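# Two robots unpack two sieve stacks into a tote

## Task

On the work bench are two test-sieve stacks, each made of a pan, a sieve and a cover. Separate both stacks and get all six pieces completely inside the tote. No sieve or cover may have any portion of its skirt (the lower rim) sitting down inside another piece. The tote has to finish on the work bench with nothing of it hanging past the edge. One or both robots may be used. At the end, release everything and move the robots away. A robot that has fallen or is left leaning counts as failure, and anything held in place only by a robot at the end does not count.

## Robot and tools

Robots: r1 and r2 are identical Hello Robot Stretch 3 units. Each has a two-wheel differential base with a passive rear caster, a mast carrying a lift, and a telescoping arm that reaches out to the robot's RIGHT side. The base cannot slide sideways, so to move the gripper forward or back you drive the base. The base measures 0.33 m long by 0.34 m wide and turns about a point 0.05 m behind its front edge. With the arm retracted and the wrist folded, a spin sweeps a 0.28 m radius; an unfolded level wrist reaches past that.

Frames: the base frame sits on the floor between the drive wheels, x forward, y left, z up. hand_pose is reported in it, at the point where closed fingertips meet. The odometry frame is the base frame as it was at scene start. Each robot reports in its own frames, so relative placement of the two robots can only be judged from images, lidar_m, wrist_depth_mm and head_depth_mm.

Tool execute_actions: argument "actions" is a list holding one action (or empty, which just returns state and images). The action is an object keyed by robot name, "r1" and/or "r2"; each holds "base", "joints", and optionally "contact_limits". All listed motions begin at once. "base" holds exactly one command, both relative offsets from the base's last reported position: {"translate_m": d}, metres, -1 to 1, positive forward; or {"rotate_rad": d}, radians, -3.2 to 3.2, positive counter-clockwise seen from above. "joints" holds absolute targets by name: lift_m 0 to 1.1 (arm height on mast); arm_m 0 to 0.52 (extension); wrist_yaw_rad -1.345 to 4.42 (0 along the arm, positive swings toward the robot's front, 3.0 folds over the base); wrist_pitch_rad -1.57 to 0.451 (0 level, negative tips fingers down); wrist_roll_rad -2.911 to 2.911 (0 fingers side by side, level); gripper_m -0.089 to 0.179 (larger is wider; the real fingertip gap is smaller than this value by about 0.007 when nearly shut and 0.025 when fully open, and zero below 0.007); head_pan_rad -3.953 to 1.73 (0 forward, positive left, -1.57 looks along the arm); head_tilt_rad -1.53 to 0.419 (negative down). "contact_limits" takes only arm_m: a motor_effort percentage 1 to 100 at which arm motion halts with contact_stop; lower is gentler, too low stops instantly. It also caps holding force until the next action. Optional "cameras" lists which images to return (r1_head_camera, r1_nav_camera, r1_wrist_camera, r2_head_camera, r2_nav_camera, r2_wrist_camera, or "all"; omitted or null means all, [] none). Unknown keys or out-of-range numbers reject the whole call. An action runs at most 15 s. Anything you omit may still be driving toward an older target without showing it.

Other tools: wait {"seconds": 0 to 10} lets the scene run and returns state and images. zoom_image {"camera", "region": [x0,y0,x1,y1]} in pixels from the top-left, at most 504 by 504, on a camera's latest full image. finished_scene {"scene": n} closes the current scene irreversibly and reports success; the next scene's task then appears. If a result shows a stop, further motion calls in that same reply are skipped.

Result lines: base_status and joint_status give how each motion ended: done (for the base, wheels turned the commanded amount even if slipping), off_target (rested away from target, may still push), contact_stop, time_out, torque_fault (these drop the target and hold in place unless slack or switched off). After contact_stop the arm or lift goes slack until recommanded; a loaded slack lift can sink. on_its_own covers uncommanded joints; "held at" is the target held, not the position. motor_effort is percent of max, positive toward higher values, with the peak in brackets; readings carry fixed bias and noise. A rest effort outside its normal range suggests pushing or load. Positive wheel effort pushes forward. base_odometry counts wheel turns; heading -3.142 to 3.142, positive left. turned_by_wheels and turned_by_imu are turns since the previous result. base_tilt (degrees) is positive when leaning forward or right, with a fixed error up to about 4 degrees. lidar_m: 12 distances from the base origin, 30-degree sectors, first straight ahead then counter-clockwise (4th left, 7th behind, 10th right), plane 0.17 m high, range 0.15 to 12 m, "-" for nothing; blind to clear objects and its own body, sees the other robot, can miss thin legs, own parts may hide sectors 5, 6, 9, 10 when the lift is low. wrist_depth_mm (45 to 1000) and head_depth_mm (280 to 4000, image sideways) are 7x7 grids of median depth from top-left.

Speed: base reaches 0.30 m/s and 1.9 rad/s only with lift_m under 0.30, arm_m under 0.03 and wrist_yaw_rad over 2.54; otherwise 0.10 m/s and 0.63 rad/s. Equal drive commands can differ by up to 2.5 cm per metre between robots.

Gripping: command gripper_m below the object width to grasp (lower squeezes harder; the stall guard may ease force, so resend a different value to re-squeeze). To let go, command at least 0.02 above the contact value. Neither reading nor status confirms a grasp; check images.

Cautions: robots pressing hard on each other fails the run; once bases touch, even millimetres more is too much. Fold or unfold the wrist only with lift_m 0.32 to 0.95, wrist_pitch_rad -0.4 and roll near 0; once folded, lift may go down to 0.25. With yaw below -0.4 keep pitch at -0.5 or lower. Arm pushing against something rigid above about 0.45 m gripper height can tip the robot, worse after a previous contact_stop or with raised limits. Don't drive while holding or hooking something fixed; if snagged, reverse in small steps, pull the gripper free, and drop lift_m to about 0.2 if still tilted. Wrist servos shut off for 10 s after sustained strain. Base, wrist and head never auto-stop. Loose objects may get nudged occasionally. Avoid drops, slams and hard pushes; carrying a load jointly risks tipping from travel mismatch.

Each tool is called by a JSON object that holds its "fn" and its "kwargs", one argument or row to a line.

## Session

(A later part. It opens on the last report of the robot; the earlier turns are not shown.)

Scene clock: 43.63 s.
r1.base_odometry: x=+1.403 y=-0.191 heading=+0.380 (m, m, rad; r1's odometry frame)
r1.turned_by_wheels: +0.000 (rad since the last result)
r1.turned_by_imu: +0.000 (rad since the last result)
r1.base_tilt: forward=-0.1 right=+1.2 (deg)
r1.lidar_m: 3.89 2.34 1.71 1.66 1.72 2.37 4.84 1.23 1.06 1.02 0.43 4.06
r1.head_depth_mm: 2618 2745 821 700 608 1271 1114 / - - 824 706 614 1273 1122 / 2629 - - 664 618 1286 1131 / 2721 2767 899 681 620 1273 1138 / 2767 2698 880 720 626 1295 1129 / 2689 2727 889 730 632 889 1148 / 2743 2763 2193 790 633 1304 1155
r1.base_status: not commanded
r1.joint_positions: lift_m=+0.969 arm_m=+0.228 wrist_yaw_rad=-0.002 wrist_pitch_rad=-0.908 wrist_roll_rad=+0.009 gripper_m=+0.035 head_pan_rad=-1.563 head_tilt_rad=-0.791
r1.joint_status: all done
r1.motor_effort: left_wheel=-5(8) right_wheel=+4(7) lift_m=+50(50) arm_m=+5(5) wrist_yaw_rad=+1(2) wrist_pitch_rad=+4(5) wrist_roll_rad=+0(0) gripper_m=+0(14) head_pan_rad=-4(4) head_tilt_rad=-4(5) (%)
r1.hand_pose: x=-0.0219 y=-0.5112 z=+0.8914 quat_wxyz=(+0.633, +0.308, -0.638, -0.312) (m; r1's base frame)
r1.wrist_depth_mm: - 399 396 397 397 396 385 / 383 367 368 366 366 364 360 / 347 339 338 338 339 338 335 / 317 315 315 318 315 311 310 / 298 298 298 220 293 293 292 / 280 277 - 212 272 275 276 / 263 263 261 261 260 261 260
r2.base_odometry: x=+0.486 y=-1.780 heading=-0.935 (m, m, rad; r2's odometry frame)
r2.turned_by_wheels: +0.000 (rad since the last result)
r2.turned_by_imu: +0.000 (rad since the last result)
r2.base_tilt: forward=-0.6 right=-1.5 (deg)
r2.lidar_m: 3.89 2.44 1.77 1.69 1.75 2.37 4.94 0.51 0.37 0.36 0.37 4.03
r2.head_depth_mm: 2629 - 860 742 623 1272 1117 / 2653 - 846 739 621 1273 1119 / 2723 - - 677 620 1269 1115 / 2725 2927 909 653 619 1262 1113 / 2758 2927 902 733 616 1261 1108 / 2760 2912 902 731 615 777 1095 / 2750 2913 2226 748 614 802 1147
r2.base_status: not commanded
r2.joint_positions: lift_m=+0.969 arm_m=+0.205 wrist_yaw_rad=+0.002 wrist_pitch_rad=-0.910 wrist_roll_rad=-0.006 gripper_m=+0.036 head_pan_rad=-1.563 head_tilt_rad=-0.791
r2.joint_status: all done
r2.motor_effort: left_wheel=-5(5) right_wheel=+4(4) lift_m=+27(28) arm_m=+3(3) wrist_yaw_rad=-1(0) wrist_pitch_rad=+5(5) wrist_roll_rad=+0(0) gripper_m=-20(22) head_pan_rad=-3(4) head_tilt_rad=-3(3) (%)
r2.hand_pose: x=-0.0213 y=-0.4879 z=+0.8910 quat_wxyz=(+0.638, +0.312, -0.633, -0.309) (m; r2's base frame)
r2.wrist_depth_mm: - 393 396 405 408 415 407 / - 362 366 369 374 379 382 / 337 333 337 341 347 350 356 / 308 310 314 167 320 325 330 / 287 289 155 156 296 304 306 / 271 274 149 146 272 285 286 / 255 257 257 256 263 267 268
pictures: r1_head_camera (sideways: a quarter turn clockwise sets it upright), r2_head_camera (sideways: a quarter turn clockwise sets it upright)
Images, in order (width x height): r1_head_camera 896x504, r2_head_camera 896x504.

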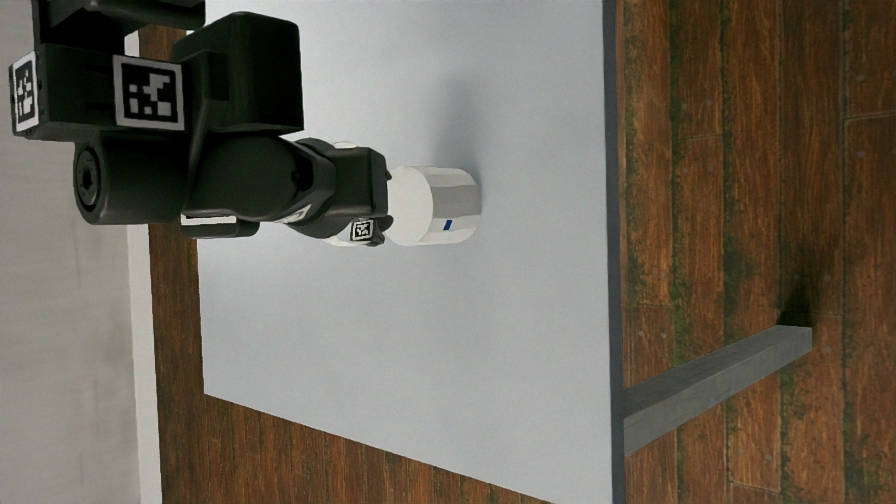

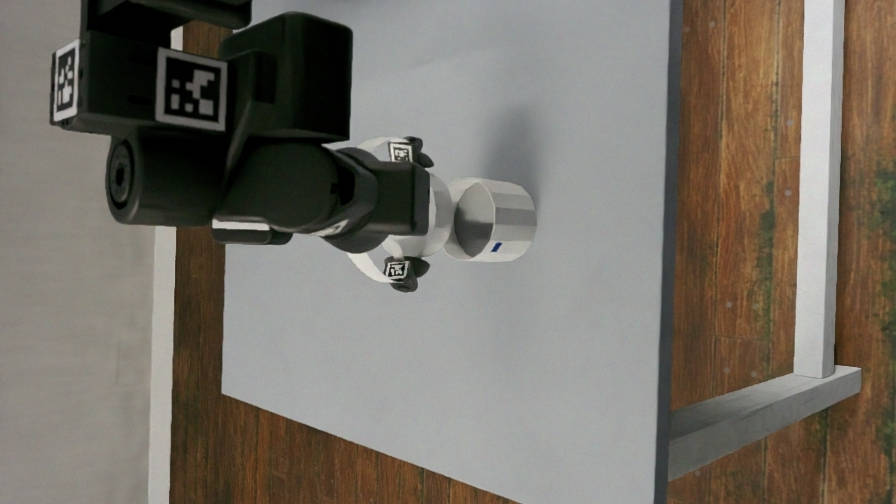

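{"fn": "execute_actions", "kwargs": {
  "actions": [
    {"r1":{"joints":{"gripper_m":0.12,"lift_m":0.94}},"r2":{"base":{"translate_m":-0.14},"joints":{"lift_m":0.98,"arm_m":0.33}}}
  ],
  "cameras": []
}}

{"fn": "execute_actions", "kwargs": {
  "actions": [
    {"r1":{"joints":{"lift_m":0.902}},"r2":{"base":{"translate_m":-0.14},"joints":{"arm_m":0.48}}}
  ],
  "cameras": []
}}

{"fn": "execute_actions", "kwargs": {
  "actions": [
    {"r1":{"joints":{"gripper_m":0.02}},"r2":{"base":{"translate_m":-0.15}}}
  ],
  "cameras": ["r2_wrist_camera","r1_wrist_camera"]
}}

Scene clock: 49.10 s.
r1.base_odometry: x=+1.403 y=-0.191 heading=+0.380 (m, m, rad; r1's odometry frame)
r1.turned_by_wheels: +0.000 (rad since the last result)
r1.turned_by_imu: -0.001 (rad since the last result)
r1.base_tilt: forward=+0.1 right=+1.1 (deg)
r1.lidar_m: 3.88 2.35 1.72 1.66 1.72 2.37 4.85 1.23 1.06 1.02 0.43 4.06
r1.head_depth_mm: 2683 - 799 697 609 1274 1121 / 2621 - - 705 612 1272 1121 / 2709 - - 672 618 1279 1129 / 2723 2717 873 680 620 1291 1132 / 2752 2712 881 721 627 1292 1130 / 2730 2776 885 729 631 890 1152 / 2721 2767 2164 794 634 1305 1150
r1.base_status: not commanded
r1.joint_positions: lift_m=+0.941 arm_m=+0.228 wrist_yaw_rad=-0.002 wrist_pitch_rad=-0.908 wrist_roll_rad=+0.009 gripper_m=+0.120 head_pan_rad=-1.563 head_tilt_rad=-0.791
r1.joint_status: all done
r1.motor_effort: left_wheel=-5(5) right_wheel=+4(4) lift_m=+18(39) arm_m=+5(5) wrist_yaw_rad=+2(2) wrist_pitch_rad=+4(4) wrist_roll_rad=+0(0) gripper_m=+0(82) head_pan_rad=-2(1) head_tilt_rad=-5(4) (%)
r1.hand_pose: x=-0.0219 y=-0.5111 z=+0.8624 quat_wxyz=(+0.632, +0.308, -0.638, -0.313) (m; r1's base frame)
r1.wrist_depth_mm: 367 359 360 356 356 355 355 / 333 335 332 329 330 327 323 / 309 306 307 306 304 303 301 / 287 285 286 206 281 282 281 / 268 271 260 191 263 266 262 / 252 - 247 186 249 - 247 / 239 233 234 236 235 235 233
r2.base_odometry: x=+0.403 y=-1.667 heading=-0.935 (m, m, rad; r2's odometry frame)
r2.turned_by_wheels: +0.000 (rad since the last result)
r2.turned_by_imu: +0.001 (rad since the last result)
r2.base_tilt: forward=-0.5 right=-1.5 (deg)
r2.lidar_m: 4.02 2.43 1.77 1.69 1.75 2.37 4.76 0.51 0.37 0.35 0.37 0.49
r2.head_depth_mm: - 2836 860 722 622 1274 1117 / - 2729 916 737 621 1266 1116 / - - 827 735 619 1269 1119 / 2743 2940 851 737 619 1257 1117 / 2762 2943 904 732 616 1263 1093 / 2793 2905 901 710 614 1260 1109 / 2739 2900 897 731 613 1281 1088
r2.base_status: done
r2.joint_positions: lift_m=+0.979 arm_m=+0.330 wrist_yaw_rad=+0.002 wrist_pitch_rad=-0.910 wrist_roll_rad=-0.006 gripper_m=+0.036 head_pan_rad=-1.563 head_tilt_rad=-0.791
r2.joint_status: all done
r2.motor_effort: left_wheel=-4(11) right_wheel=+5(7) lift_m=+27(29) arm_m=+3(4) wrist_yaw_rad=-1(1) wrist_pitch_rad=+5(5) wrist_roll_rad=+0(0) gripper_m=-22(22) head_pan_rad=-3(4) head_tilt_rad=-3(3) (%)
r2.hand_pose: x=-0.0213 y=-0.6128 z=+0.9009 quat_wxyz=(+0.637, +0.312, -0.633, -0.310) (m; r2's base frame)
r2.wrist_depth_mm: 397 407 411 415 421 371 374 / 366 374 375 383 388 371 390 / 338 343 349 352 357 350 294 / 318 320 324 167 332 331 280 / 297 300 155 156 307 311 254 / 280 282 148 146 282 294 254 / 263 265 267 266 273 276 255
pictures: none
No camera images: the call's "cameras" was empty. Leave "cameras" out to get every camera's image.

Scene clock: 51.50 s.
r1.base_odometry: x=+1.403 y=-0.191 heading=+0.380 (m, m, rad; r1's odometry frame)
r1.turned_by_wheels: +0.000 (rad since the last result)
r1.turned_by_imu: +0.000 (rad since the last result)
r1.base_tilt: forward=-0.1 right=+1.3 (deg)
r1.lidar_m: 3.89 2.35 1.72 1.66 1.73 2.37 4.83 1.23 1.06 1.02 0.43 4.04
r1.head_depth_mm: 2721 2836 - 687 610 1257 1115 / 2730 2892 - 691 613 1274 1126 / 2707 2781 - 674 617 1275 1132 / 2737 2673 872 680 621 1281 1133 / 2726 2750 877 721 625 1287 1122 / 2723 2738 892 726 628 889 1152 / 2762 2819 2168 791 633 1309 1156
r1.base_status: not commanded
r1.joint_positions: lift_m=+0.903 arm_m=+0.228 wrist_yaw_rad=-0.002 wrist_pitch_rad=-0.909 wrist_roll_rad=+0.009 gripper_m=+0.120 head_pan_rad=-1.563 head_tilt_rad=-0.791
r1.joint_status: all done
r1.motor_effort: left_wheel=-5(5) right_wheel=+4(4) lift_m=+17(15) arm_m=+5(5) wrist_yaw_rad=+1(2) wrist_pitch_rad=+4(4) wrist_roll_rad=+0(0) gripper_m=+1(0) head_pan_rad=-2(2) head_tilt_rad=-5(5) (%)
r1.hand_pose: x=-0.0219 y=-0.5111 z=+0.8244 quat_wxyz=(+0.632, +0.308, -0.638, -0.313) (m; r1's base frame)
r1.wrist_depth_mm: 308 309 307 305 305 304 303 / 284 282 282 282 280 281 279 / 263 260 262 261 260 259 258 / 246 245 170 164 242 241 240 / 229 231 158 154 223 229 225 / 215 - 212 156 214 - 212 / 203 202 202 202 200 200 199
r2.base_odometry: x=+0.320 y=-1.555 heading=-0.935 (m, m, rad; r2's odometry frame)
r2.turned_by_wheels: +0.000 (rad since the last result)
r2.turned_by_imu: +0.000 (rad since the last result)
r2.base_tilt: forward=-0.5 right=-1.3 (deg)
r2.lidar_m: 4.16 2.44 1.75 1.69 1.74 2.37 4.65 0.52 0.37 0.36 0.37 0.50
r2.head_depth_mm: - 2832 914 687 622 1273 1120 / 2790 2894 909 682 621 1275 1122 / - 2798 854 737 619 1268 1122 / 2741 2922 906 734 618 1263 1099 / 2777 2937 907 732 615 1263 1092 / 2735 2892 902 731 614 1277 1110 / 2752 2888 898 710 614 1279 1104
r2.base_status: done
r2.joint_positions: lift_m=+0.979 arm_m=+0.480 wrist_yaw_rad=+0.002 wrist_pitch_rad=-0.910 wrist_roll_rad=-0.006 gripper_m=+0.036 head_pan_rad=-1.563 head_tilt_rad=-0.791
r2.joint_status: all done
r2.motor_effort: left_wheel=-5(12) right_wheel=+5(6) lift_m=+27(27) arm_m=+3(5) wrist_yaw_rad=-1(1) wrist_pitch_rad=+5(5) wrist_roll_rad=+0(0) gripper_m=-21(21) head_pan_rad=-4(4) head_tilt_rad=-3(4) (%)
r2.hand_pose: x=-0.0214 y=-0.7628 z=+0.9009 quat_wxyz=(+0.637, +0.312, -0.633, -0.310) (m; r2's base frame)
r2.wrist_depth_mm: 397 404 411 420 426 429 - / 367 373 377 380 387 394 400 / 337 341 346 354 283 301 302 / 317 319 323 167 326 332 329 / 296 301 155 156 221 311 313 / 278 282 149 146 198 289 295 / 263 265 266 265 264 274 275
pictures: none
No camera images: the call's "cameras" was empty. Leave "cameras" out to get every camera's image.

Scene clock: 53.97 s.
r1.base_odometry: x=+1.403 y=-0.191 heading=+0.380 (m, m, rad; r1's odometry frame)
r1.turned_by_wheels: +0.000 (rad since the last result)
r1.turned_by_imu: +0.000 (rad since the last result)
r1.base_tilt: forward=-0.2 right=+1.4 (deg)
r1.lidar_m: 3.88 2.35 1.71 1.66 1.72 2.37 4.83 1.23 1.06 1.02 0.43 4.04
r1.head_depth_mm: 2736 2793 - 684 608 1272 1117 / 2695 2884 - 691 614 1271 1129 / 2753 2786 - 673 617 1274 1135 / 2723 2705 871 691 621 1288 1134 / 2698 2773 880 721 626 1290 1132 / 2700 2790 888 725 631 889 1150 / 2732 2813 2166 791 635 1316 1161
r1.base_status: not commanded
r1.joint_positions: lift_m=+0.903 arm_m=+0.228 wrist_yaw_rad=+0.001 wrist_pitch_rad=-0.911 wrist_roll_rad=+0.009 gripper_m=+0.021 head_pan_rad=-1.563 head_tilt_rad=-0.791
r1.joint_status: all done
r1.motor_effort: left_wheel=-5(5) right_wheel=+3(4) lift_m=+18(18) arm_m=+5(5) wrist_yaw_rad=+0(2) wrist_pitch_rad=+5(5) wrist_roll_rad=+0(0) gripper_m=-18(96) head_pan_rad=-2(3) head_tilt_rad=-5(4) (%)
r1.hand_pose: x=-0.0215 y=-0.5106 z=+0.8241 quat_wxyz=(+0.632, +0.310, -0.637, -0.312) (m; r1's base frame)
r1.wrist_depth_mm: 310 307 306 305 304 304 302 / 282 284 282 279 281 278 277 / 264 261 261 176 261 259 256 / 244 244 239 164 238 241 239 / 228 228 155 152 154 225 225 / 215 215 211 163 210 212 211 / 203 202 201 201 200 200 199
r2.base_odometry: x=+0.231 y=-1.434 heading=-0.935 (m, m, rad; r2's odometry frame)
r2.turned_by_wheels: +0.000 (rad since the last result)
r2.turned_by_imu: +0.001 (rad since the last result)
r2.base_tilt: forward=-0.4 right=-1.4 (deg)
r2.lidar_m: 4.31 2.42 1.76 1.69 1.75 2.37 4.48 0.52 0.38 0.36 0.37 0.50
r2.head_depth_mm: - 2730 889 685 623 1273 1121 / 2775 2959 873 683 621 1270 1120 / - 2836 905 682 618 1271 1117 / 2773 2935 873 681 617 1271 1096 / 2765 2896 901 714 617 1286 1109 / 2742 2911 901 731 614 1281 1110 / 2772 2885 900 728 613 1283 1106
r2.base_status: done
r2.joint_positions: lift_m=+0.979 arm_m=+0.480 wrist_yaw_rad=+0.002 wrist_pitch_rad=-0.910 wrist_roll_rad=-0.006 gripper_m=+0.036 head_pan_rad=-1.563 head_tilt_rad=-0.791
r2.joint_status: not commanded
r2.motor_effort: left_wheel=-5(12) right_wheel=+5(8) lift_m=+27(27) arm_m=+3(3) wrist_yaw_rad=+0(1) wrist_pitch_rad=+5(5) wrist_roll_rad=+0(0) gripper_m=-21(21) head_pan_rad=-4(4) head_tilt_rad=-3(3) (%)
r2.hand_pose: x=-0.0214 y=-0.7628 z=+0.9009 quat_wxyz=(+0.637, +0.312, -0.633, -0.310) (m; r2's base frame)
r2.wrist_depth_mm: 396 403 410 413 422 429 - / 368 373 264 266 271 381 396 / 338 343 272 304 307 275 367 / 317 318 244 167 328 275 340 / 298 298 155 156 304 274 312 / 278 283 148 146 279 265 218 / 263 190 260 262 271 257 206
pictures: r1_wrist_camera, r2_wrist_camera
Images, in order (width x height): r1_wrist_camera 644x364, r2_wrist_camera 644x364.

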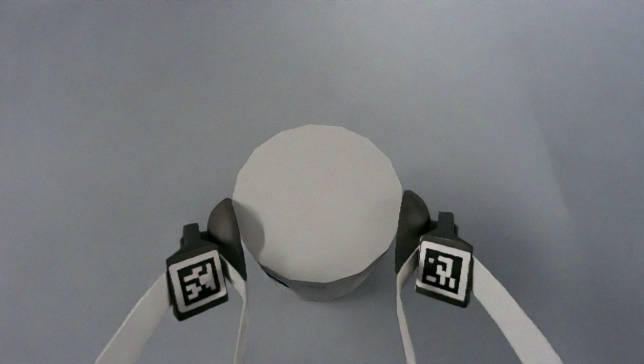

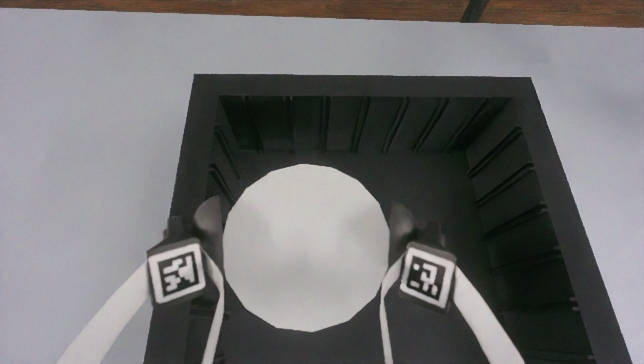

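Re-centre r1's grip.

{"fn": "execute_actions", "kwargs": {
  "actions": [
    {"r1":{"joints":{"gripper_m":0.11,"arm_m":0.238}},"r2":{"base":{"translate_m":-0.02},"joints":{"arm_m":0.515}}}
  ],
  "cameras": []
}}

{"fn": "execute_actions", "kwargs": {
  "actions": [
    {"r1":{"joints":{"gripper_m":0.02}},"r2":{"joints":{"lift_m":0.864}}}
  ],
  "cameras": ["r1_wrist_camera"]
}}

{"fn": "execute_actions", "kwargs": {
  "actions": [
    {"r1":{"joints":{"lift_m":0.98}},"r2":{"joints":{"gripper_m":0.105}}}
  ],
  "cameras": ["r1_head_camera","r2_wrist_camera"]
}}

{"fn": "execute_actions", "kwargs": {
  "actions": [
    {"r1":{"base":{"translate_m":-0.1}},"r2":{"joints":{"lift_m":0.97}}}
  ],
  "cameras": []
}}

Scene clock: 59.00 s.
r1.base_odometry: x=+1.403 y=-0.191 heading=+0.380 (m, m, rad; r1's odometry frame)
r1.turned_by_wheels: +0.000 (rad since the last result)
r1.turned_by_imu: -0.001 (rad since the last result)
r1.base_tilt: forward=-0.1 right=+1.2 (deg)
r1.lidar_m: 3.89 2.35 1.72 1.66 1.72 2.37 4.85 1.23 1.06 1.02 0.43 4.04
r1.head_depth_mm: 2652 2819 - 683 610 1270 1120 / 2718 - - 702 614 1278 1125 / 2730 2855 - 678 617 1281 1134 / 2723 2731 871 683 621 1283 1141 / 2740 2790 882 719 626 1297 1122 / 2725 2767 888 727 631 891 1146 / 2749 2768 2186 792 634 1303 1152
r1.base_status: not commanded
r1.joint_positions: lift_m=+0.903 arm_m=+0.238 wrist_yaw_rad=+0.001 wrist_pitch_rad=-0.911 wrist_roll_rad=+0.009 gripper_m=+0.110 head_pan_rad=-1.563 head_tilt_rad=-0.791
r1.joint_status: all done
r1.motor_effort: left_wheel=-5(5) right_wheel=+4(4) lift_m=+18(19) arm_m=+5(5) wrist_yaw_rad=-1(0) wrist_pitch_rad=+5(6) wrist_roll_rad=+0(0) gripper_m=+0(82) head_pan_rad=-2(3) head_tilt_rad=-4(5) (%)
r1.hand_pose: x=-0.0215 y=-0.5205 z=+0.8240 quat_wxyz=(+0.632, +0.310, -0.637, -0.313) (m; r1's base frame)
r1.wrist_depth_mm: 310 305 305 305 303 302 304 / 283 281 280 280 279 279 277 / 261 262 260 175 259 257 257 / 245 243 236 164 238 240 240 / 229 231 189 154 219 229 223 / 213 216 211 153 211 - 211 / 203 199 201 201 201 200 201
r2.base_odometry: x=+0.219 y=-1.418 heading=-0.936 (m, m, rad; r2's odometry frame)
r2.turned_by_wheels: +0.000 (rad since the last result)
r2.turned_by_imu: +0.000 (rad since the last result)
r2.base_tilt: forward=-0.6 right=-1.5 (deg)
r2.lidar_m: 4.34 2.43 1.76 1.69 1.74 2.37 4.46 0.52 0.38 0.36 0.37 0.51
r2.head_depth_mm: - 2726 915 704 622 1273 1119 / 2783 2935 850 684 620 1267 1115 / - 2837 903 683 620 1268 1116 / 2711 2931 902 680 619 1269 1094 / 2731 2918 848 694 615 1282 1114 / 2769 2881 900 732 616 1287 1113 / 2752 2904 897 727 612 1281 1108
r2.base_status: done
r2.joint_positions: lift_m=+0.979 arm_m=+0.515 wrist_yaw_rad=+0.002 wrist_pitch_rad=-0.910 wrist_roll_rad=-0.006 gripper_m=+0.036 head_pan_rad=-1.563 head_tilt_rad=-0.791
r2.joint_status: all done
r2.motor_effort: left_wheel=-5(12) right_wheel=+4(8) lift_m=+27(27) arm_m=+3(5) wrist_yaw_rad=-1(0) wrist_pitch_rad=+5(6) wrist_roll_rad=+0(0) gripper_m=-22(22) head_pan_rad=-3(4) head_tilt_rad=-4(3) (%)
r2.hand_pose: x=-0.0214 y=-0.7978 z=+0.9009 quat_wxyz=(+0.637, +0.312, -0.633, -0.310) (m; r2's base frame)
r2.wrist_depth_mm: - - - - - - - / 364 371 376 380 388 391 399 / 341 338 249 254 257 258 367 / 316 311 283 167 319 252 337 / 296 292 155 156 305 240 314 / 279 281 149 146 279 228 293 / 263 189 261 262 270 225 272
pictures: none
No camera images: the call's "cameras" was empty. Leave "cameras" out to get every camera's image.

Scene clock: 60.90 s.
r1.base_odometry: x=+1.403 y=-0.191 heading=+0.380 (m, m, rad; r1's odometry frame)
r1.turned_by_wheels: +0.000 (rad since the last result)
r1.turned_by_imu: +0.000 (rad since the last result)
r1.base_tilt: forward=+0.0 right=+1.3 (deg)
r1.lidar_m: 3.88 2.34 1.71 1.66 1.72 2.37 4.83 1.23 1.06 1.02 0.43 4.03
r1.head_depth_mm: 2691 2800 - 685 609 1268 1122 / 2723 - - 705 610 1269 1124 / 2738 2856 - 677 617 1273 1133 / 2714 2724 872 699 623 1287 1143 / 2725 2748 881 724 624 1294 1125 / 2684 2718 891 729 629 889 1153 / 2758 2819 2159 793 635 1307 1158
r1.base_status: not commanded
r1.joint_positions: lift_m=+0.903 arm_m=+0.238 wrist_yaw_rad=+0.001 wrist_pitch_rad=-0.912 wrist_roll_rad=+0.009 gripper_m=+0.021 head_pan_rad=-1.563 head_tilt_rad=-0.791
r1.joint_status: all done
r1.motor_effort: left_wheel=-5(5) right_wheel=+3(4) lift_m=+18(18) arm_m=+5(5) wrist_yaw_rad=+0(0) wrist_pitch_rad=+6(6) wrist_roll_rad=+0(0) gripper_m=-18(92) head_pan_rad=-2(3) head_tilt_rad=-4(5) (%)
r1.hand_pose: x=-0.0215 y=-0.5202 z=+0.8238 quat_wxyz=(+0.632, +0.310, -0.637, -0.313) (m; r1's base frame)
r1.wrist_depth_mm: 306 307 303 303 303 300 302 / 284 281 280 279 278 279 278 / 262 261 262 175 260 258 258 / 243 243 238 163 238 239 240 / 229 226 154 151 154 225 225 / 215 214 210 155 210 212 211 / 202 202 202 201 200 200 200
r2.base_odometry: x=+0.219 y=-1.418 heading=-0.936 (m, m, rad; r2's odometry frame)
r2.turned_by_wheels: +0.000 (rad since the last result)
r2.turned_by_imu: +0.000 (rad since the last result)
r2.base_tilt: forward=-0.6 right=-1.5 (deg)
r2.lidar_m: 4.33 2.43 1.76 1.69 1.75 2.37 4.47 0.52 0.37 0.36 0.37 0.50
r2.head_depth_mm: 2663 2792 - - 608 1272 1119 / 2705 - 873 683 621 1268 1119 / 2685 - 873 682 620 1269 1117 / 2757 2942 874 681 618 1265 1092 / 2752 2918 849 695 616 1291 1111 / 2746 2872 902 731 615 1282 1111 / 2776 2903 897 727 613 1280 1107
r2.base_status: not commanded
r2.joint_positions: lift_m=+0.865 arm_m=+0.515 wrist_yaw_rad=+0.002 wrist_pitch_rad=-0.910 wrist_roll_rad=-0.006 gripper_m=+0.036 head_pan_rad=-1.563 head_tilt_rad=-0.791
r2.joint_status: all done
r2.motor_effort: left_wheel=-4(5) right_wheel=+4(4) lift_m=+8(23) arm_m=+3(3) wrist_yaw_rad=-1(1) wrist_pitch_rad=+5(5) wrist_roll_rad=+0(0) gripper_m=-21(21) head_pan_rad=-4(4) head_tilt_rad=-3(3) (%)
r2.hand_pose: x=-0.0214 y=-0.7978 z=+0.7862 quat_wxyz=(+0.637, +0.312, -0.633, -0.310) (m; r2's base frame)
r2.wrist_depth_mm: 127 150 156 157 158 159 156 / 126 173 189 190 192 194 163 / 124 175 209 211 214 214 163 / 126 174 195 167 199 201 163 / 126 161 155 155 184 188 163 / 126 151 149 146 169 176 163 / 119 159 160 160 164 166 163
pictures: r1_wrist_camera
Images, in order (width x height): r1_wrist_camera 644x364.

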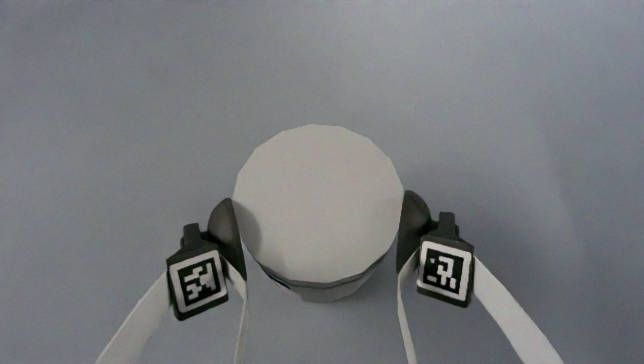

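Scene clock: 62.43 s.
r1.base_odometry: x=+1.403 y=-0.191 heading=+0.380 (m, m, rad; r1's odometry frame)
r1.turned_by_wheels: +0.000 (rad since the last result)
r1.turned_by_imu: +0.000 (rad since the last result)
r1.base_tilt: forward=-0.1 right=+1.1 (deg)
r1.lidar_m: 3.89 2.34 1.71 1.66 1.73 2.36 4.84 1.23 1.06 1.02 0.43 4.05
r1.head_depth_mm: - - 851 697 608 1261 1124 / - - 852 705 612 1275 1129 / 2624 - - 684 618 1280 1135 / 2702 2728 871 698 622 1287 1135 / 2738 2711 879 722 626 1299 1127 / 2708 2757 886 728 630 887 1149 / 2705 2811 2163 794 634 1306 1148
r1.base_status: not commanded
r1.joint_positions: lift_m=+0.979 arm_m=+0.238 wrist_yaw_rad=+0.001 wrist_pitch_rad=-0.912 wrist_roll_rad=+0.009 gripper_m=+0.021 head_pan_rad=-1.563 head_tilt_rad=-0.791
r1.joint_status: all done
r1.motor_effort: left_wheel=-5(5) right_wheel=+3(4) lift_m=+50(54) arm_m=+5(5) wrist_yaw_rad=-1(0) wrist_pitch_rad=+6(6) wrist_roll_rad=+0(0) gripper_m=-18(18) head_pan_rad=-1(2) head_tilt_rad=-5(4) (%)
r1.hand_pose: x=-0.0215 y=-0.5202 z=+0.9007 quat_wxyz=(+0.632, +0.311, -0.637, -0.313) (m; r1's base frame)
r1.wrist_depth_mm: - 412 410 414 407 408 401 / - 379 378 378 373 374 373 / 355 352 348 176 344 348 344 / 331 329 321 163 320 323 321 / 308 306 153 151 153 302 304 / 288 289 284 232 282 283 285 / 273 271 271 269 269 268 268
r2.base_odometry: x=+0.219 y=-1.418 heading=-0.936 (m, m, rad; r2's odometry frame)
r2.turned_by_wheels: +0.000 (rad since the last result)
r2.turned_by_imu: +0.000 (rad since the last result)
r2.base_tilt: forward=-0.6 right=-1.5 (deg)
r2.lidar_m: 4.34 2.42 1.76 1.69 1.74 2.36 4.45 0.52 0.37 0.36 0.37 0.51
r2.head_depth_mm: 2669 2801 - - 608 1272 1121 / 2714 - 873 684 620 1272 1114 / 2686 - 873 682 620 1269 1118 / 2750 2911 871 679 618 1268 1099 / 2728 2908 847 696 618 1288 1117 / 2755 2915 900 732 614 1285 1110 / 2751 2869 898 729 612 1278 1111
r2.base_status: not commanded
r2.joint_positions: lift_m=+0.865 arm_m=+0.515 wrist_yaw_rad=+0.002 wrist_pitch_rad=-0.910 wrist_roll_rad=-0.006 gripper_m=+0.105 head_pan_rad=-1.563 head_tilt_rad=-0.791
r2.joint_status: all done
r2.motor_effort: left_wheel=-4(4) right_wheel=+4(4) lift_m=+8(8) arm_m=+3(3) wrist_yaw_rad=-1(1) wrist_pitch_rad=+5(5) wrist_roll_rad=+0(0) gripper_m=+0(85) head_pan_rad=-4(3) head_tilt_rad=-3(3) (%)
r2.hand_pose: x=-0.0214 y=-0.7978 z=+0.7862 quat_wxyz=(+0.637, +0.312, -0.633, -0.310) (m; r2's base frame)
r2.wrist_depth_mm: 127 150 156 157 158 160 155 / 126 173 189 189 192 194 163 / 125 174 209 211 215 214 163 / 126 174 193 173 200 200 163 / 126 153 164 161 166 188 164 / 125 - 168 152 172 178 164 / - 158 161 162 164 165 164
pictures: r1_head_camera (sideways: a quarter turn clockwise sets it upright), r2_wrist_camera
Images, in order (width x height): r1_head_camera 896x504, r2_wrist_camera 644x364.

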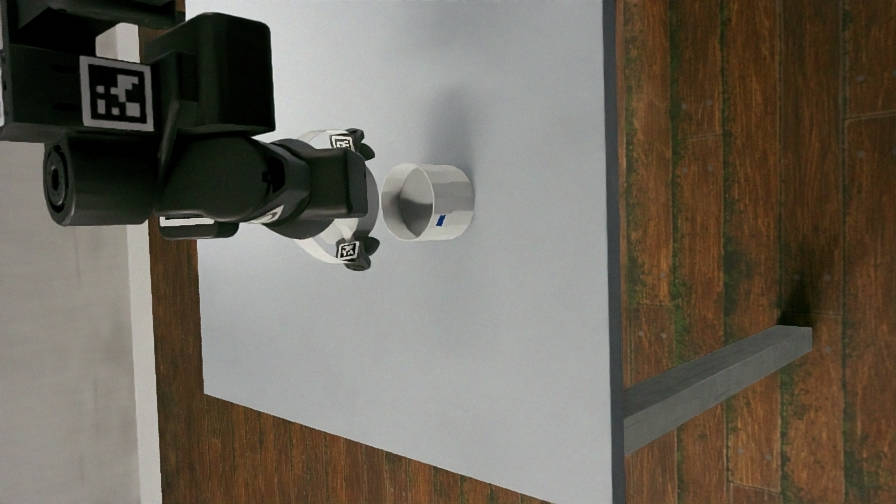

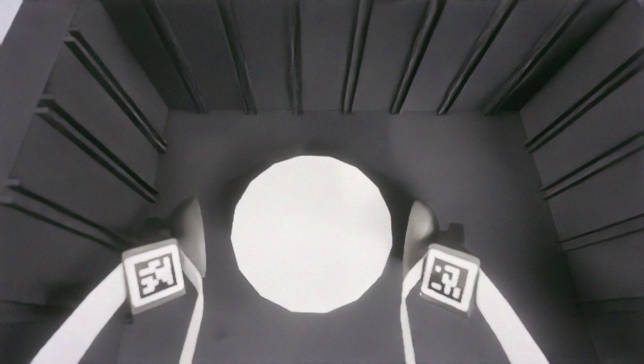

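Scene clock: 64.37 s.
r1.base_odometry: x=+1.310 y=-0.228 heading=+0.380 (m, m, rad; r1's odometry frame)
r1.turned_by_wheels: +0.000 (rad since the last result)
r1.turned_by_imu: -0.001 (rad since the last result)
r1.base_tilt: forward=-0.1 right=+1.1 (deg)
r1.lidar_m: 3.99 2.35 1.72 1.66 1.72 2.37 4.75 1.13 1.06 1.02 0.48 4.11
r1.head_depth_mm: - - 824 698 608 1258 1131 / - - 856 705 612 1275 1122 / 2664 - - 712 618 1277 1127 / 2730 2691 874 697 623 1298 1132 / 2725 2707 880 692 628 1300 1149 / 2720 2762 889 726 629 1295 1139 / 2711 2797 897 734 633 902 1154
r1.base_status: done
r1.joint_positions: lift_m=+0.979 arm_m=+0.238 wrist_yaw_rad=+0.001 wrist_pitch_rad=-0.912 wrist_roll_rad=+0.009 gripper_m=+0.021 head_pan_rad=-1.563 head_tilt_rad=-0.791
r1.joint_status: not commanded
r1.motor_effort: left_wheel=-4(11) right_wheel=+4(5) lift_m=+51(50) arm_m=+5(5) wrist_yaw_rad=+1(1) wrist_pitch_rad=+6(6) wrist_roll_rad=+0(0) gripper_m=-18(18) head_pan_rad=-3(3) head_tilt_rad=-3(4) (%)
r1.hand_pose: x=-0.0215 y=-0.5202 z=+0.9007 quat_wxyz=(+0.632, +0.311, -0.637, -0.313) (m; r1's base frame)
r1.wrist_depth_mm: 411 411 411 409 408 395 333 / 379 380 378 375 374 376 305 / 353 350 353 176 350 347 311 / 329 326 318 162 321 323 314 / 307 271 154 151 153 303 299 / 289 282 280 279 281 285 283 / 271 271 270 268 269 268 269
r2.base_odometry: x=+0.219 y=-1.418 heading=-0.936 (m, m, rad; r2's odometry frame)
r2.turned_by_wheels: +0.000 (rad since the last result)
r2.turned_by_imu: +0.000 (rad since the last result)
r2.base_tilt: forward=-0.5 right=-1.4 (deg)
r2.lidar_m: 4.34 2.43 1.76 1.69 1.75 2.37 4.47 0.52 0.37 0.36 0.37 0.50
r2.head_depth_mm: - 2740 914 703 623 1274 1121 / 2818 2930 849 682 622 1269 1115 / - 2805 894 682 621 1269 1114 / 2757 2926 893 679 619 1272 1097 / 2740 2927 846 694 618 1281 1109 / 2738 2884 900 732 615 1285 1108 / 2749 2916 896 728 613 1285 1104
r2.base_status: not commanded
r2.joint_positions: lift_m=+0.969 arm_m=+0.515 wrist_yaw_rad=+0.002 wrist_pitch_rad=-0.910 wrist_roll_rad=-0.006 gripper_m=+0.105 head_pan_rad=-1.563 head_tilt_rad=-0.791
r2.joint_status: all done
r2.motor_effort: left_wheel=-5(4) right_wheel=+5(4) lift_m=+27(28) arm_m=+3(3) wrist_yaw_rad=-1(1) wrist_pitch_rad=+5(5) wrist_roll_rad=+0(0) gripper_m=+0(0) head_pan_rad=-4(4) head_tilt_rad=-3(3) (%)
r2.hand_pose: x=-0.0214 y=-0.7978 z=+0.8910 quat_wxyz=(+0.637, +0.312, -0.633, -0.310) (m; r2's base frame)
r2.wrist_depth_mm: 388 392 - - 952 - - / 354 358 363 369 371 381 385 / 329 322 239 242 245 247 352 / 307 228 301 308 309 240 328 / 286 282 291 270 299 239 303 / 268 - 269 256 278 220 282 / 255 180 256 257 260 257 189
pictures: none
No camera images: the call's "cameras" was empty. Leave "cameras" out to get every camera's image.

{"fn": "execute_actions", "kwargs": {
  "actions": [
    {"r1":{"base":{"translate_m":-0.35},"joints":{"arm_m":0.51}},"r2":{"base":{"translate_m":0.45},"joints":{"arm_m":0.2,"gripper_m":0.12}}}
  ],
  "cameras": ["r1_wrist_camera"]
}}

{"fn": "execute_actions", "kwargs": {
  "actions": [
    {"r1":{"joints":{"lift_m":0.862}},"r2":{"joints":{"lift_m":0.887}}}
  ],
  "cameras": ["r1_wrist_camera","r2_wrist_camera"]
}}

{"fn": "execute_actions", "kwargs": {
  "actions": [
    {"r1":{"joints":{"gripper_m":0.105}},"r2":{"joints":{"gripper_m":0.035}}}
  ],
  "cameras": []
}}

{"fn": "execute_actions", "kwargs": {
  "actions": [
    {"r1":{"joints":{"lift_m":0.97}},"r2":{"joints":{"lift_m":0.985}}}
  ],
  "cameras": ["r2_head_camera"]
}}

{"fn": "execute_actions", "kwargs": {
  "actions": [
    {"r1":{"base":{"translate_m":0.45},"joints":{"arm_m":0.248,"gripper_m":0.12}},"r2":{"base":{"translate_m":-0.45},"joints":{"arm_m":0.43}}}
  ],
  "cameras": []
}}

{"fn": "execute_actions", "kwargs": {
  "actions": [
    {"r1":{"joints":{"lift_m":0.885}},"r2":{"joints":{"lift_m":0.88}}}
  ],
  "cameras": ["r1_wrist_camera","r2_wrist_camera"]
}}

Scene clock: 74.77 s.
r1.base_odometry: x=+0.985 y=-0.358 heading=+0.380 (m, m, rad; r1's odometry frame)
r1.turned_by_wheels: +0.000 (rad since the last result)
r1.turned_by_imu: -0.001 (rad since the last result)
r1.base_tilt: forward=-0.1 right=+1.2 (deg)
r1.lidar_m: 4.33 2.32 1.72 1.66 1.72 2.37 4.42 0.81 1.06 1.02 1.06 0.76
r1.head_depth_mm: - 1069 844 683 611 1259 1121 / 2791 1043 801 676 613 1275 1128 / - 954 857 674 616 1283 1130 / 2723 956 871 682 621 1277 1133 / 2726 2715 831 704 627 1293 1144 / 2735 2761 881 727 630 1303 1159 / 2780 2784 896 733 632 1314 1160
r1.base_status: done
r1.joint_positions: lift_m=+0.979 arm_m=+0.510 wrist_yaw_rad=+0.000 wrist_pitch_rad=-0.913 wrist_roll_rad=+0.009 gripper_m=+0.021 head_pan_rad=-1.563 head_tilt_rad=-0.791
r1.joint_status: all done
r1.motor_effort: left_wheel=-4(11) right_wheel=+4(5) lift_m=+51(50) arm_m=+5(6) wrist_yaw_rad=+0(0) wrist_pitch_rad=+6(6) wrist_roll_rad=+0(0) gripper_m=-18(18) head_pan_rad=-3(3) head_tilt_rad=-4(4) (%)
r1.hand_pose: x=-0.0216 y=-0.7922 z=+0.9007 quat_wxyz=(+0.632, +0.310, -0.637, -0.313) (m; r1's base frame)
r1.wrist_depth_mm: 408 409 406 410 403 407 401 / 378 373 375 265 263 358 372 / 351 338 278 176 300 263 343 / 326 244 266 163 316 247 321 / 306 230 153 152 154 243 296 / 284 206 280 276 280 224 277 / 271 210 266 266 266 261 193
r2.base_odometry: x=+0.486 y=-1.780 heading=-0.936 (m, m, rad; r2's odometry frame)
r2.turned_by_wheels: +0.000 (rad since the last result)
r2.turned_by_imu: +0.000 (rad since the last result)
r2.base_tilt: forward=-0.5 right=-1.5 (deg)
r2.lidar_m: 3.88 2.43 1.77 1.69 1.75 2.38 4.92 0.51 0.37 0.35 0.37 4.08
r2.head_depth_mm: 2618 - 863 741 621 1274 1122 / 2611 - - 731 620 1270 1121 / 2728 - - 683 621 1265 1118 / 2775 2940 924 697 619 1265 1113 / 2738 2901 904 733 616 1260 1114 / 2759 2902 899 731 617 779 1090 / 2770 2883 2214 750 612 800 1150
r2.base_status: done
r2.joint_positions: lift_m=+0.969 arm_m=+0.200 wrist_yaw_rad=+0.002 wrist_pitch_rad=-0.910 wrist_roll_rad=-0.006 gripper_m=+0.120 head_pan_rad=-1.563 head_tilt_rad=-0.791
r2.joint_status: all done
r2.motor_effort: left_wheel=-6(7) right_wheel=+4(11) lift_m=+26(26) arm_m=-2(5) wrist_yaw_rad=-1(1) wrist_pitch_rad=+5(6) wrist_roll_rad=+0(0) gripper_m=+0(61) head_pan_rad=-4(4) head_tilt_rad=-4(4) (%)
r2.hand_pose: x=-0.0214 y=-0.4835 z=+0.8910 quat_wxyz=(+0.637, +0.312, -0.633, -0.310) (m; r2's base frame)
r2.wrist_depth_mm: - 395 397 403 411 420 406 / - 359 367 369 374 381 382 / 335 333 338 343 346 349 355 / 309 309 314 318 322 326 329 / 289 293 290 258 299 304 306 / 271 - 270 244 279 285 287 / 256 257 260 261 266 266 271
pictures: r1_wrist_camera
Images, in order (width x height): r1_wrist_camera 644x364.

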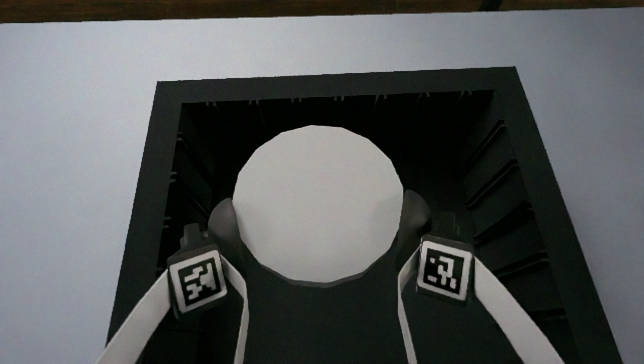

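Scene clock: 76.67 s.
r1.base_odometry: x=+0.985 y=-0.358 heading=+0.380 (m, m, rad; r1's odometry frame)
r1.turned_by_wheels: +0.000 (rad since the last result)
r1.turned_by_imu: +0.000 (rad since the last result)
r1.base_tilt: forward=-0.1 right=+1.3 (deg)
r1.lidar_m: 4.33 2.32 1.72 1.66 1.73 2.37 4.40 0.82 1.06 1.02 1.06 0.76
r1.head_depth_mm: 2670 1466 - 681 609 1260 1128 / 2672 931 803 674 613 1276 1126 / 2623 - 836 680 617 1275 1127 / 2697 2686 840 680 621 1280 1132 / 2706 2731 826 707 624 1300 1150 / 2737 2831 888 728 629 1294 1156 / 2719 2788 902 733 635 1311 1153
r1.base_status: not commanded
r1.joint_positions: lift_m=+0.863 arm_m=+0.510 wrist_yaw_rad=+0.000 wrist_pitch_rad=-0.910 wrist_roll_rad=+0.009 gripper_m=+0.021 head_pan_rad=-1.563 head_tilt_rad=-0.791
r1.joint_status: all done
r1.motor_effort: left_wheel=-4(5) right_wheel=+4(4) lift_m=+13(41) arm_m=+5(5) wrist_yaw_rad=+0(1) wrist_pitch_rad=+5(6) wrist_roll_rad=+0(0) gripper_m=-19(18) head_pan_rad=-3(3) head_tilt_rad=-4(5) (%)
r1.hand_pose: x=-0.0216 y=-0.7927 z=+0.7843 quat_wxyz=(+0.632, +0.310, -0.637, -0.313) (m; r1's base frame)
r1.wrist_depth_mm: 140 184 196 199 203 203 164 / 136 191 225 223 224 222 164 / 137 191 211 177 210 210 166 / 134 189 194 163 193 195 168 / 137 179 154 151 153 183 168 / 137 169 171 169 170 172 168 / 135 160 163 162 162 162 160
r2.base_odometry: x=+0.486 y=-1.780 heading=-0.936 (m, m, rad; r2's odometry frame)
r2.turned_by_wheels: +0.000 (rad since the last result)
r2.turned_by_imu: +0.000 (rad since the last result)
r2.base_tilt: forward=-0.5 right=-1.5 (deg)
r2.lidar_m: 3.88 2.43 1.77 1.70 1.75 2.38 4.93 0.51 0.37 0.35 0.37 4.04
r2.head_depth_mm: 2676 2839 - - 623 1281 1120 / 2737 2943 - 685 620 1268 1120 / 2723 2932 - - 619 1266 1120 / 2728 2914 921 756 618 1264 1117 / 2742 2910 905 733 616 1263 1112 / 2761 2898 904 731 615 776 1088 / 2757 2886 2211 751 614 798 1146
r2.base_status: not commanded
r2.joint_positions: lift_m=+0.888 arm_m=+0.200 wrist_yaw_rad=+0.002 wrist_pitch_rad=-0.910 wrist_roll_rad=-0.006 gripper_m=+0.120 head_pan_rad=-1.563 head_tilt_rad=-0.791
r2.joint_status: all done
r2.motor_effort: left_wheel=-5(5) right_wheel=+4(4) lift_m=+8(23) arm_m=-2(2) wrist_yaw_rad=-1(1) wrist_pitch_rad=+5(5) wrist_roll_rad=+0(0) gripper_m=+1(1) head_pan_rad=-4(5) head_tilt_rad=-3(3) (%)
r2.hand_pose: x=-0.0214 y=-0.4835 z=+0.8092 quat_wxyz=(+0.637, +0.312, -0.633, -0.310) (m; r2's base frame)
r2.wrist_depth_mm: 277 279 283 287 292 297 301 / 254 257 261 265 267 272 275 / 236 238 241 244 248 251 254 / 219 221 220 184 228 231 235 / 205 209 180 176 208 217 218 / 194 - 191 165 198 205 204 / 181 183 185 186 189 189 192
pictures: r1_wrist_camera, r2_wrist_camera
Images, in order (width x height): r1_wrist_camera 644x364, r2_wrist_camera 644x364.

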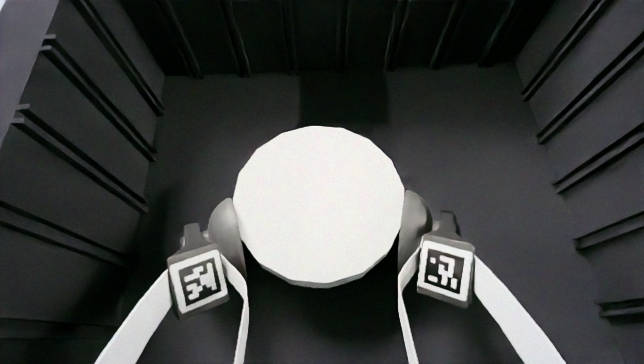

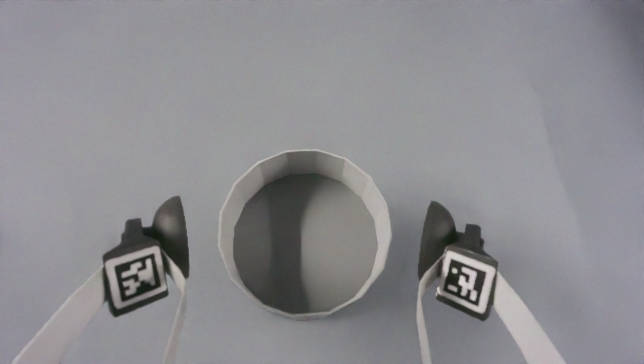

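Scene clock: 78.07 s.
r1.base_odometry: x=+0.985 y=-0.358 heading=+0.380 (m, m, rad; r1's odometry frame)
r1.turned_by_wheels: +0.000 (rad since the last result)
r1.turned_by_imu: +0.000 (rad since the last result)
r1.base_tilt: forward=-0.1 right=+1.2 (deg)
r1.lidar_m: 4.33 2.32 1.72 1.66 1.73 2.36 4.41 0.81 1.06 1.02 1.06 0.76
r1.head_depth_mm: 2651 1460 - 681 607 1264 1125 / 2715 931 802 675 613 1284 1129 / 2653 - 833 676 616 1279 1128 / 2728 2721 843 683 621 1279 1138 / 2710 2727 830 706 627 1298 1145 / 2684 2717 888 727 628 1297 1153 / 2732 2756 896 735 635 1312 1159
r1.base_status: not commanded
r1.joint_positions: lift_m=+0.863 arm_m=+0.510 wrist_yaw_rad=+0.000 wrist_pitch_rad=-0.906 wrist_roll_rad=+0.009 gripper_m=+0.105 head_pan_rad=-1.563 head_tilt_rad=-0.791
r1.joint_status: all done
r1.motor_effort: left_wheel=-4(5) right_wheel=+4(4) lift_m=+19(18) arm_m=+5(5) wrist_yaw_rad=+0(0) wrist_pitch_rad=+3(5) wrist_roll_rad=+0(0) gripper_m=+0(83) head_pan_rad=-3(3) head_tilt_rad=-5(4) (%)
r1.hand_pose: x=-0.0216 y=-0.7935 z=+0.7847 quat_wxyz=(+0.633, +0.308, -0.638, -0.311) (m; r1's base frame)
r1.wrist_depth_mm: 140 183 196 197 201 203 163 / 135 193 225 224 223 222 164 / 140 190 210 210 211 209 166 / 134 190 194 171 193 194 168 / 135 175 172 160 164 183 168 / 137 158 172 155 170 171 167 / 130 162 162 162 162 161 158
r2.base_odometry: x=+0.486 y=-1.780 heading=-0.936 (m, m, rad; r2's odometry frame)
r2.turned_by_wheels: +0.000 (rad since the last result)
r2.turned_by_imu: +0.000 (rad since the last result)
r2.base_tilt: forward=-0.5 right=-1.4 (deg)
r2.lidar_m: 3.88 2.43 1.76 1.69 1.76 2.38 4.92 0.51 0.37 0.35 0.37 4.05
r2.head_depth_mm: 2710 2824 - - 623 1274 1122 / 2718 2933 - 694 620 1263 1120 / 2745 2924 - - 620 1268 1114 / 2785 2932 920 756 619 1263 1116 / 2749 2914 903 734 616 1261 1111 / 2763 2910 900 731 616 780 1091 / 2762 2898 2214 751 613 801 1146
r2.base_status: not commanded
r2.joint_positions: lift_m=+0.888 arm_m=+0.200 wrist_yaw_rad=+0.002 wrist_pitch_rad=-0.911 wrist_roll_rad=-0.006 gripper_m=+0.036 head_pan_rad=-1.563 head_tilt_rad=-0.791
r2.joint_status: all done
r2.motor_effort: left_wheel=-5(6) right_wheel=+4(4) lift_m=+9(9) arm_m=-2(2) wrist_yaw_rad=-1(0) wrist_pitch_rad=+6(6) wrist_roll_rad=+0(0) gripper_m=-21(97) head_pan_rad=-4(3) head_tilt_rad=-3(4) (%)
r2.hand_pose: x=-0.0214 y=-0.4834 z=+0.8091 quat_wxyz=(+0.637, +0.313, -0.632, -0.310) (m; r2's base frame)
r2.wrist_depth_mm: 275 280 282 287 292 297 302 / 253 256 259 264 266 270 275 / 235 237 240 243 246 250 254 / 219 221 219 181 229 232 234 / 205 207 171 174 176 216 218 / 192 193 166 165 197 202 204 / 183 182 184 185 188 191 192
pictures: none
No camera images: the call's "cameras" was empty. Leave "cameras" out to get every camera's image.

Scene clock: 79.87 s.
r1.base_odometry: x=+0.985 y=-0.358 heading=+0.380 (m, m, rad; r1's odometry frame)
r1.turned_by_wheels: +0.000 (rad since the last result)
r1.turned_by_imu: +0.000 (rad since the last result)
r1.base_tilt: forward=-0.1 right=+1.3 (deg)
r1.lidar_m: 4.31 2.32 1.72 1.66 1.73 2.37 4.39 0.81 1.06 1.02 1.06 0.76
r1.head_depth_mm: - 1031 847 686 610 1268 1127 / 2824 1041 800 674 613 1275 1126 / - 954 855 678 617 1285 1135 / 2692 1826 864 682 622 1288 1140 / 2713 2698 826 705 624 1287 1140 / 2715 2751 890 728 629 1291 1149 / 2737 2751 897 736 636 1311 1156
r1.base_status: not commanded
r1.joint_positions: lift_m=+0.969 arm_m=+0.510 wrist_yaw_rad=+0.000 wrist_pitch_rad=-0.908 wrist_roll_rad=+0.009 gripper_m=+0.105 head_pan_rad=-1.563 head_tilt_rad=-0.791
r1.joint_status: all done
r1.motor_effort: left_wheel=-4(4) right_wheel=+4(4) lift_m=+49(52) arm_m=+5(5) wrist_yaw_rad=+0(0) wrist_pitch_rad=+4(4) wrist_roll_rad=+0(0) gripper_m=+1(0) head_pan_rad=-2(4) head_tilt_rad=-4(4) (%)
r1.hand_pose: x=-0.0216 y=-0.7932 z=+0.8914 quat_wxyz=(+0.633, +0.309, -0.638, -0.312) (m; r1's base frame)
r1.wrist_depth_mm: 399 400 395 397 393 392 389 / 368 367 253 256 256 256 361 / 340 331 280 292 299 247 334 / 317 241 309 311 313 248 311 / 298 215 292 270 292 235 286 / 279 270 274 256 269 223 198 / 263 193 257 260 257 254 182
r2.base_odometry: x=+0.486 y=-1.780 heading=-0.936 (m, m, rad; r2's odometry frame)
r2.turned_by_wheels: +0.000 (rad since the last result)
r2.turned_by_imu: +0.000 (rad since the last result)
r2.base_tilt: forward=-0.7 right=-1.7 (deg)
r2.lidar_m: 3.88 2.43 1.76 1.69 1.75 2.37 4.91 0.51 0.37 0.35 0.37 4.05
r2.head_depth_mm: - - 862 743 622 1272 1119 / - - 857 739 621 1273 1121 / 2672 - - 693 620 1271 1113 / 2709 2939 938 684 617 1260 1117 / 2740 2939 905 733 618 1265 1111 / 2748 2922 902 730 616 778 1094 / 2780 2856 2235 749 613 798 1144
r2.base_status: not commanded
r2.joint_positions: lift_m=+0.984 arm_m=+0.200 wrist_yaw_rad=+0.002 wrist_pitch_rad=-0.913 wrist_roll_rad=-0.006 gripper_m=+0.036 head_pan_rad=-1.563 head_tilt_rad=-0.791
r2.joint_status: all done
r2.motor_effort: left_wheel=-5(5) right_wheel=+4(4) lift_m=+27(28) arm_m=-2(2) wrist_yaw_rad=+0(0) wrist_pitch_rad=+7(7) wrist_roll_rad=+0(0) gripper_m=-20(21) head_pan_rad=-3(4) head_tilt_rad=-3(3) (%)
r2.hand_pose: x=-0.0214 y=-0.4828 z=+0.9055 quat_wxyz=(+0.637, +0.313, -0.632, -0.311) (m; r2's base frame)
r2.wrist_depth_mm: - 410 419 422 431 432 413 / - 377 383 388 393 397 400 / - 350 355 357 365 366 372 / 325 325 322 183 340 341 345 / 302 304 171 175 176 319 321 / 282 285 166 164 289 299 301 / 269 270 271 272 279 281 283
pictures: r2_head_camera (sideways: a quarter turn clockwise sets it upright)
Images, in order (width x height): r2_head_camera 896x504.

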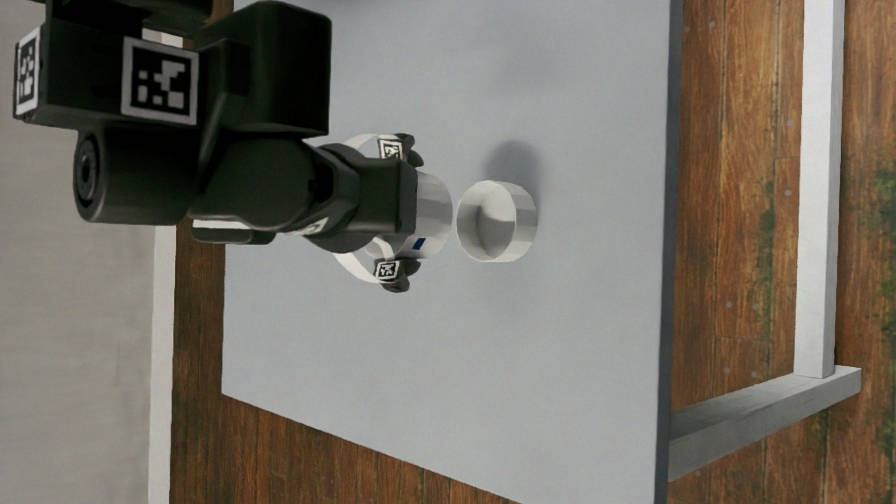

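Scene clock: 85.30 s.
r1.base_odometry: x=+1.403 y=-0.191 heading=+0.380 (m, m, rad; r1's odometry frame)
r1.turned_by_wheels: +0.000 (rad since the last result)
r1.turned_by_imu: +0.000 (rad since the last result)
r1.base_tilt: forward=-0.1 right=+1.2 (deg)
r1.lidar_m: 3.88 2.35 1.71 1.66 1.73 2.36 4.83 1.23 1.06 1.02 0.43 4.02
r1.head_depth_mm: - 1050 842 701 612 1267 1125 / - - 852 705 614 1276 1119 / 2618 - - 683 618 1283 1140 / 2715 2697 872 696 620 1284 1143 / 2732 2701 881 720 626 1296 1130 / 2728 2732 888 728 630 889 1154 / 2724 2803 2185 789 634 1310 1155
r1.base_status: done
r1.joint_positions: lift_m=+0.969 arm_m=+0.248 wrist_yaw_rad=+0.000 wrist_pitch_rad=-0.908 wrist_roll_rad=+0.009 gripper_m=+0.120 head_pan_rad=-1.563 head_tilt_rad=-0.791
r1.joint_status: all done
r1.motor_effort: left_wheel=-5(5) right_wheel=+3(9) lift_m=+50(49) arm_m=-4(7) wrist_yaw_rad=+0(1) wrist_pitch_rad=+4(4) wrist_roll_rad=+0(0) gripper_m=+0(63) head_pan_rad=-2(2) head_tilt_rad=-4(3) (%)
r1.hand_pose: x=-0.0216 y=-0.5320 z=+0.8913 quat_wxyz=(+0.633, +0.309, -0.638, -0.312) (m; r1's base frame)
r1.wrist_depth_mm: - 396 401 394 398 392 383 / 378 366 367 366 364 360 363 / 349 338 338 335 338 335 337 / 316 319 316 318 313 314 312 / 298 300 295 256 295 295 293 / 280 - 275 245 274 - 275 / 267 262 262 259 261 259 260
r2.base_odometry: x=+0.219 y=-1.418 heading=-0.936 (m, m, rad; r2's odometry frame)
r2.turned_by_wheels: +0.000 (rad since the last result)
r2.turned_by_imu: +0.002 (rad since the last result)
r2.base_tilt: forward=-0.7 right=-1.4 (deg)
r2.lidar_m: 4.34 2.42 1.76 1.69 1.74 2.38 4.47 0.52 0.38 0.36 0.37 0.50
r2.head_depth_mm: - 2742 917 703 623 1276 1117 / - 2957 854 683 621 1264 1119 / - 2815 864 682 620 1266 1118 / 2732 2921 865 681 618 1266 1097 / 2754 2903 846 695 616 1285 1113 / 2768 2921 900 731 614 1285 1110 / 2762 2916 896 728 613 1281 1109
r2.base_status: done
r2.joint_positions: lift_m=+0.984 arm_m=+0.430 wrist_yaw_rad=+0.001 wrist_pitch_rad=-0.914 wrist_roll_rad=-0.006 gripper_m=+0.036 head_pan_rad=-1.563 head_tilt_rad=-0.791
r2.joint_status: all done
r2.motor_effort: left_wheel=-4(11) right_wheel=+5(7) lift_m=+27(27) arm_m=+3(6) wrist_yaw_rad=+0(1) wrist_pitch_rad=+7(7) wrist_roll_rad=+0(0) gripper_m=-21(21) head_pan_rad=-3(4) head_tilt_rad=-3(3) (%)
r2.hand_pose: x=-0.0214 y=-0.7120 z=+0.9055 quat_wxyz=(+0.637, +0.313, -0.632, -0.311) (m; r2's base frame)
r2.wrist_depth_mm: 405 412 414 423 430 435 444 / 372 373 302 315 319 305 403 / 346 343 339 354 354 283 371 / 322 320 245 182 333 263 345 / 302 299 171 175 176 244 323 / 282 283 166 164 284 235 300 / 268 194 266 268 276 230 279
pictures: none
No camera images: the call's "cameras" was empty. Leave "cameras" out to get every camera's image.

Scene clock: 87.10 s.
r1.base_odometry: x=+1.403 y=-0.191 heading=+0.380 (m, m, rad; r1's odometry frame)
r1.turned_by_wheels: +0.000 (rad since the last result)
r1.turned_by_imu: +0.000 (rad since the last result)
r1.base_tilt: forward=+0.2 right=+1.2 (deg)
r1.lidar_m: 3.89 2.34 1.71 1.66 1.72 2.37 4.85 1.24 1.06 1.02 0.43 4.06
r1.head_depth_mm: 2681 2712 - 683 608 1266 1116 / 2713 2886 - 690 614 1266 1124 / 2734 2764 - 680 614 1280 1126 / 2728 2681 869 688 622 1285 1143 / 2689 2743 879 719 628 1298 1132 / 2734 2771 889 728 627 887 1157 / 2729 2788 2176 797 632 1308 1156
r1.base_status: not commanded
r1.joint_positions: lift_m=+0.886 arm_m=+0.248 wrist_yaw_rad=+0.000 wrist_pitch_rad=-0.909 wrist_roll_rad=+0.009 gripper_m=+0.120 head_pan_rad=-1.563 head_tilt_rad=-0.791
r1.joint_status: all done
r1.motor_effort: left_wheel=-5(5) right_wheel=+3(3) lift_m=+19(42) arm_m=-4(4) wrist_yaw_rad=+0(1) wrist_pitch_rad=+4(4) wrist_roll_rad=+0(0) gripper_m=+0(0) head_pan_rad=-1(3) head_tilt_rad=-5(4) (%)
r1.hand_pose: x=-0.0216 y=-0.5319 z=+0.8074 quat_wxyz=(+0.633, +0.309, -0.638, -0.312) (m; r1's base frame)
r1.wrist_depth_mm: 284 288 282 282 281 282 278 / 263 262 260 260 258 257 257 / 244 243 241 241 240 239 238 / 227 225 222 185 223 224 223 / 211 214 176 176 191 211 208 / 199 - 194 165 194 - 196 / 188 185 187 184 185 184 185
r2.base_odometry: x=+0.219 y=-1.418 heading=-0.936 (m, m, rad; r2's odometry frame)
r2.turned_by_wheels: +0.000 (rad since the last result)
r2.turned_by_imu: +0.000 (rad since the last result)
r2.base_tilt: forward=-0.6 right=-1.4 (deg)
r2.lidar_m: 4.34 2.43 1.76 1.69 1.74 2.37 4.46 0.52 0.38 0.36 0.37 0.50
r2.head_depth_mm: 2652 2852 - 681 609 1270 1123 / 2693 - 855 683 622 1267 1123 / 2710 - 848 683 620 1267 1119 / 2745 2939 845 680 618 1269 1097 / 2742 2936 849 694 617 1284 1110 / 2764 2887 901 734 615 1284 1108 / 2763 2887 896 730 613 1284 1105
r2.base_status: not commanded
r2.joint_positions: lift_m=+0.881 arm_m=+0.430 wrist_yaw_rad=+0.001 wrist_pitch_rad=-0.914 wrist_roll_rad=-0.006 gripper_m=+0.036 head_pan_rad=-1.563 head_tilt_rad=-0.791
r2.joint_status: all done
r2.motor_effort: left_wheel=-4(4) right_wheel=+5(5) lift_m=+9(24) arm_m=+3(3) wrist_yaw_rad=+0(1) wrist_pitch_rad=+7(7) wrist_roll_rad=+0(0) gripper_m=-20(21) head_pan_rad=-4(4) head_tilt_rad=-3(3) (%)
r2.hand_pose: x=-0.0214 y=-0.7120 z=+0.8017 quat_wxyz=(+0.637, +0.313, -0.632, -0.311) (m; r2's base frame)
r2.wrist_depth_mm: 255 169 257 260 262 242 166 / 135 170 244 221 253 243 166 / 126 167 225 205 232 228 166 / 122 169 207 183 216 215 166 / 121 157 170 174 176 204 167 / 122 146 166 165 186 192 167 / 118 170 175 176 179 182 167
pictures: r1_wrist_camera, r2_wrist_camera
Images, in order (width x height): r1_wrist_camera 644x364, r2_wrist_camera 644x364.

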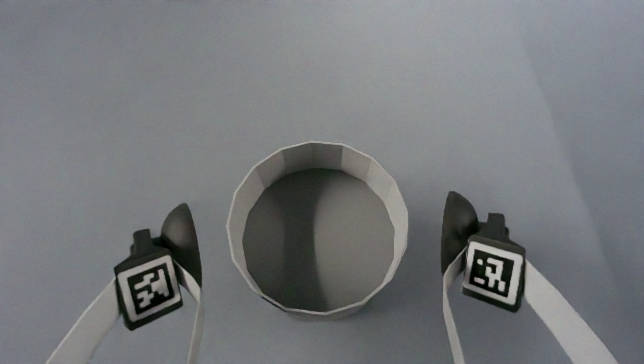

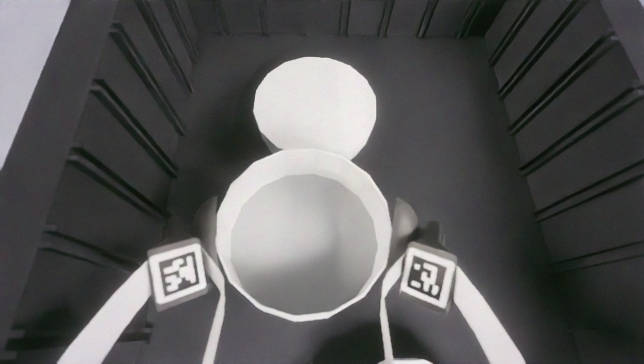

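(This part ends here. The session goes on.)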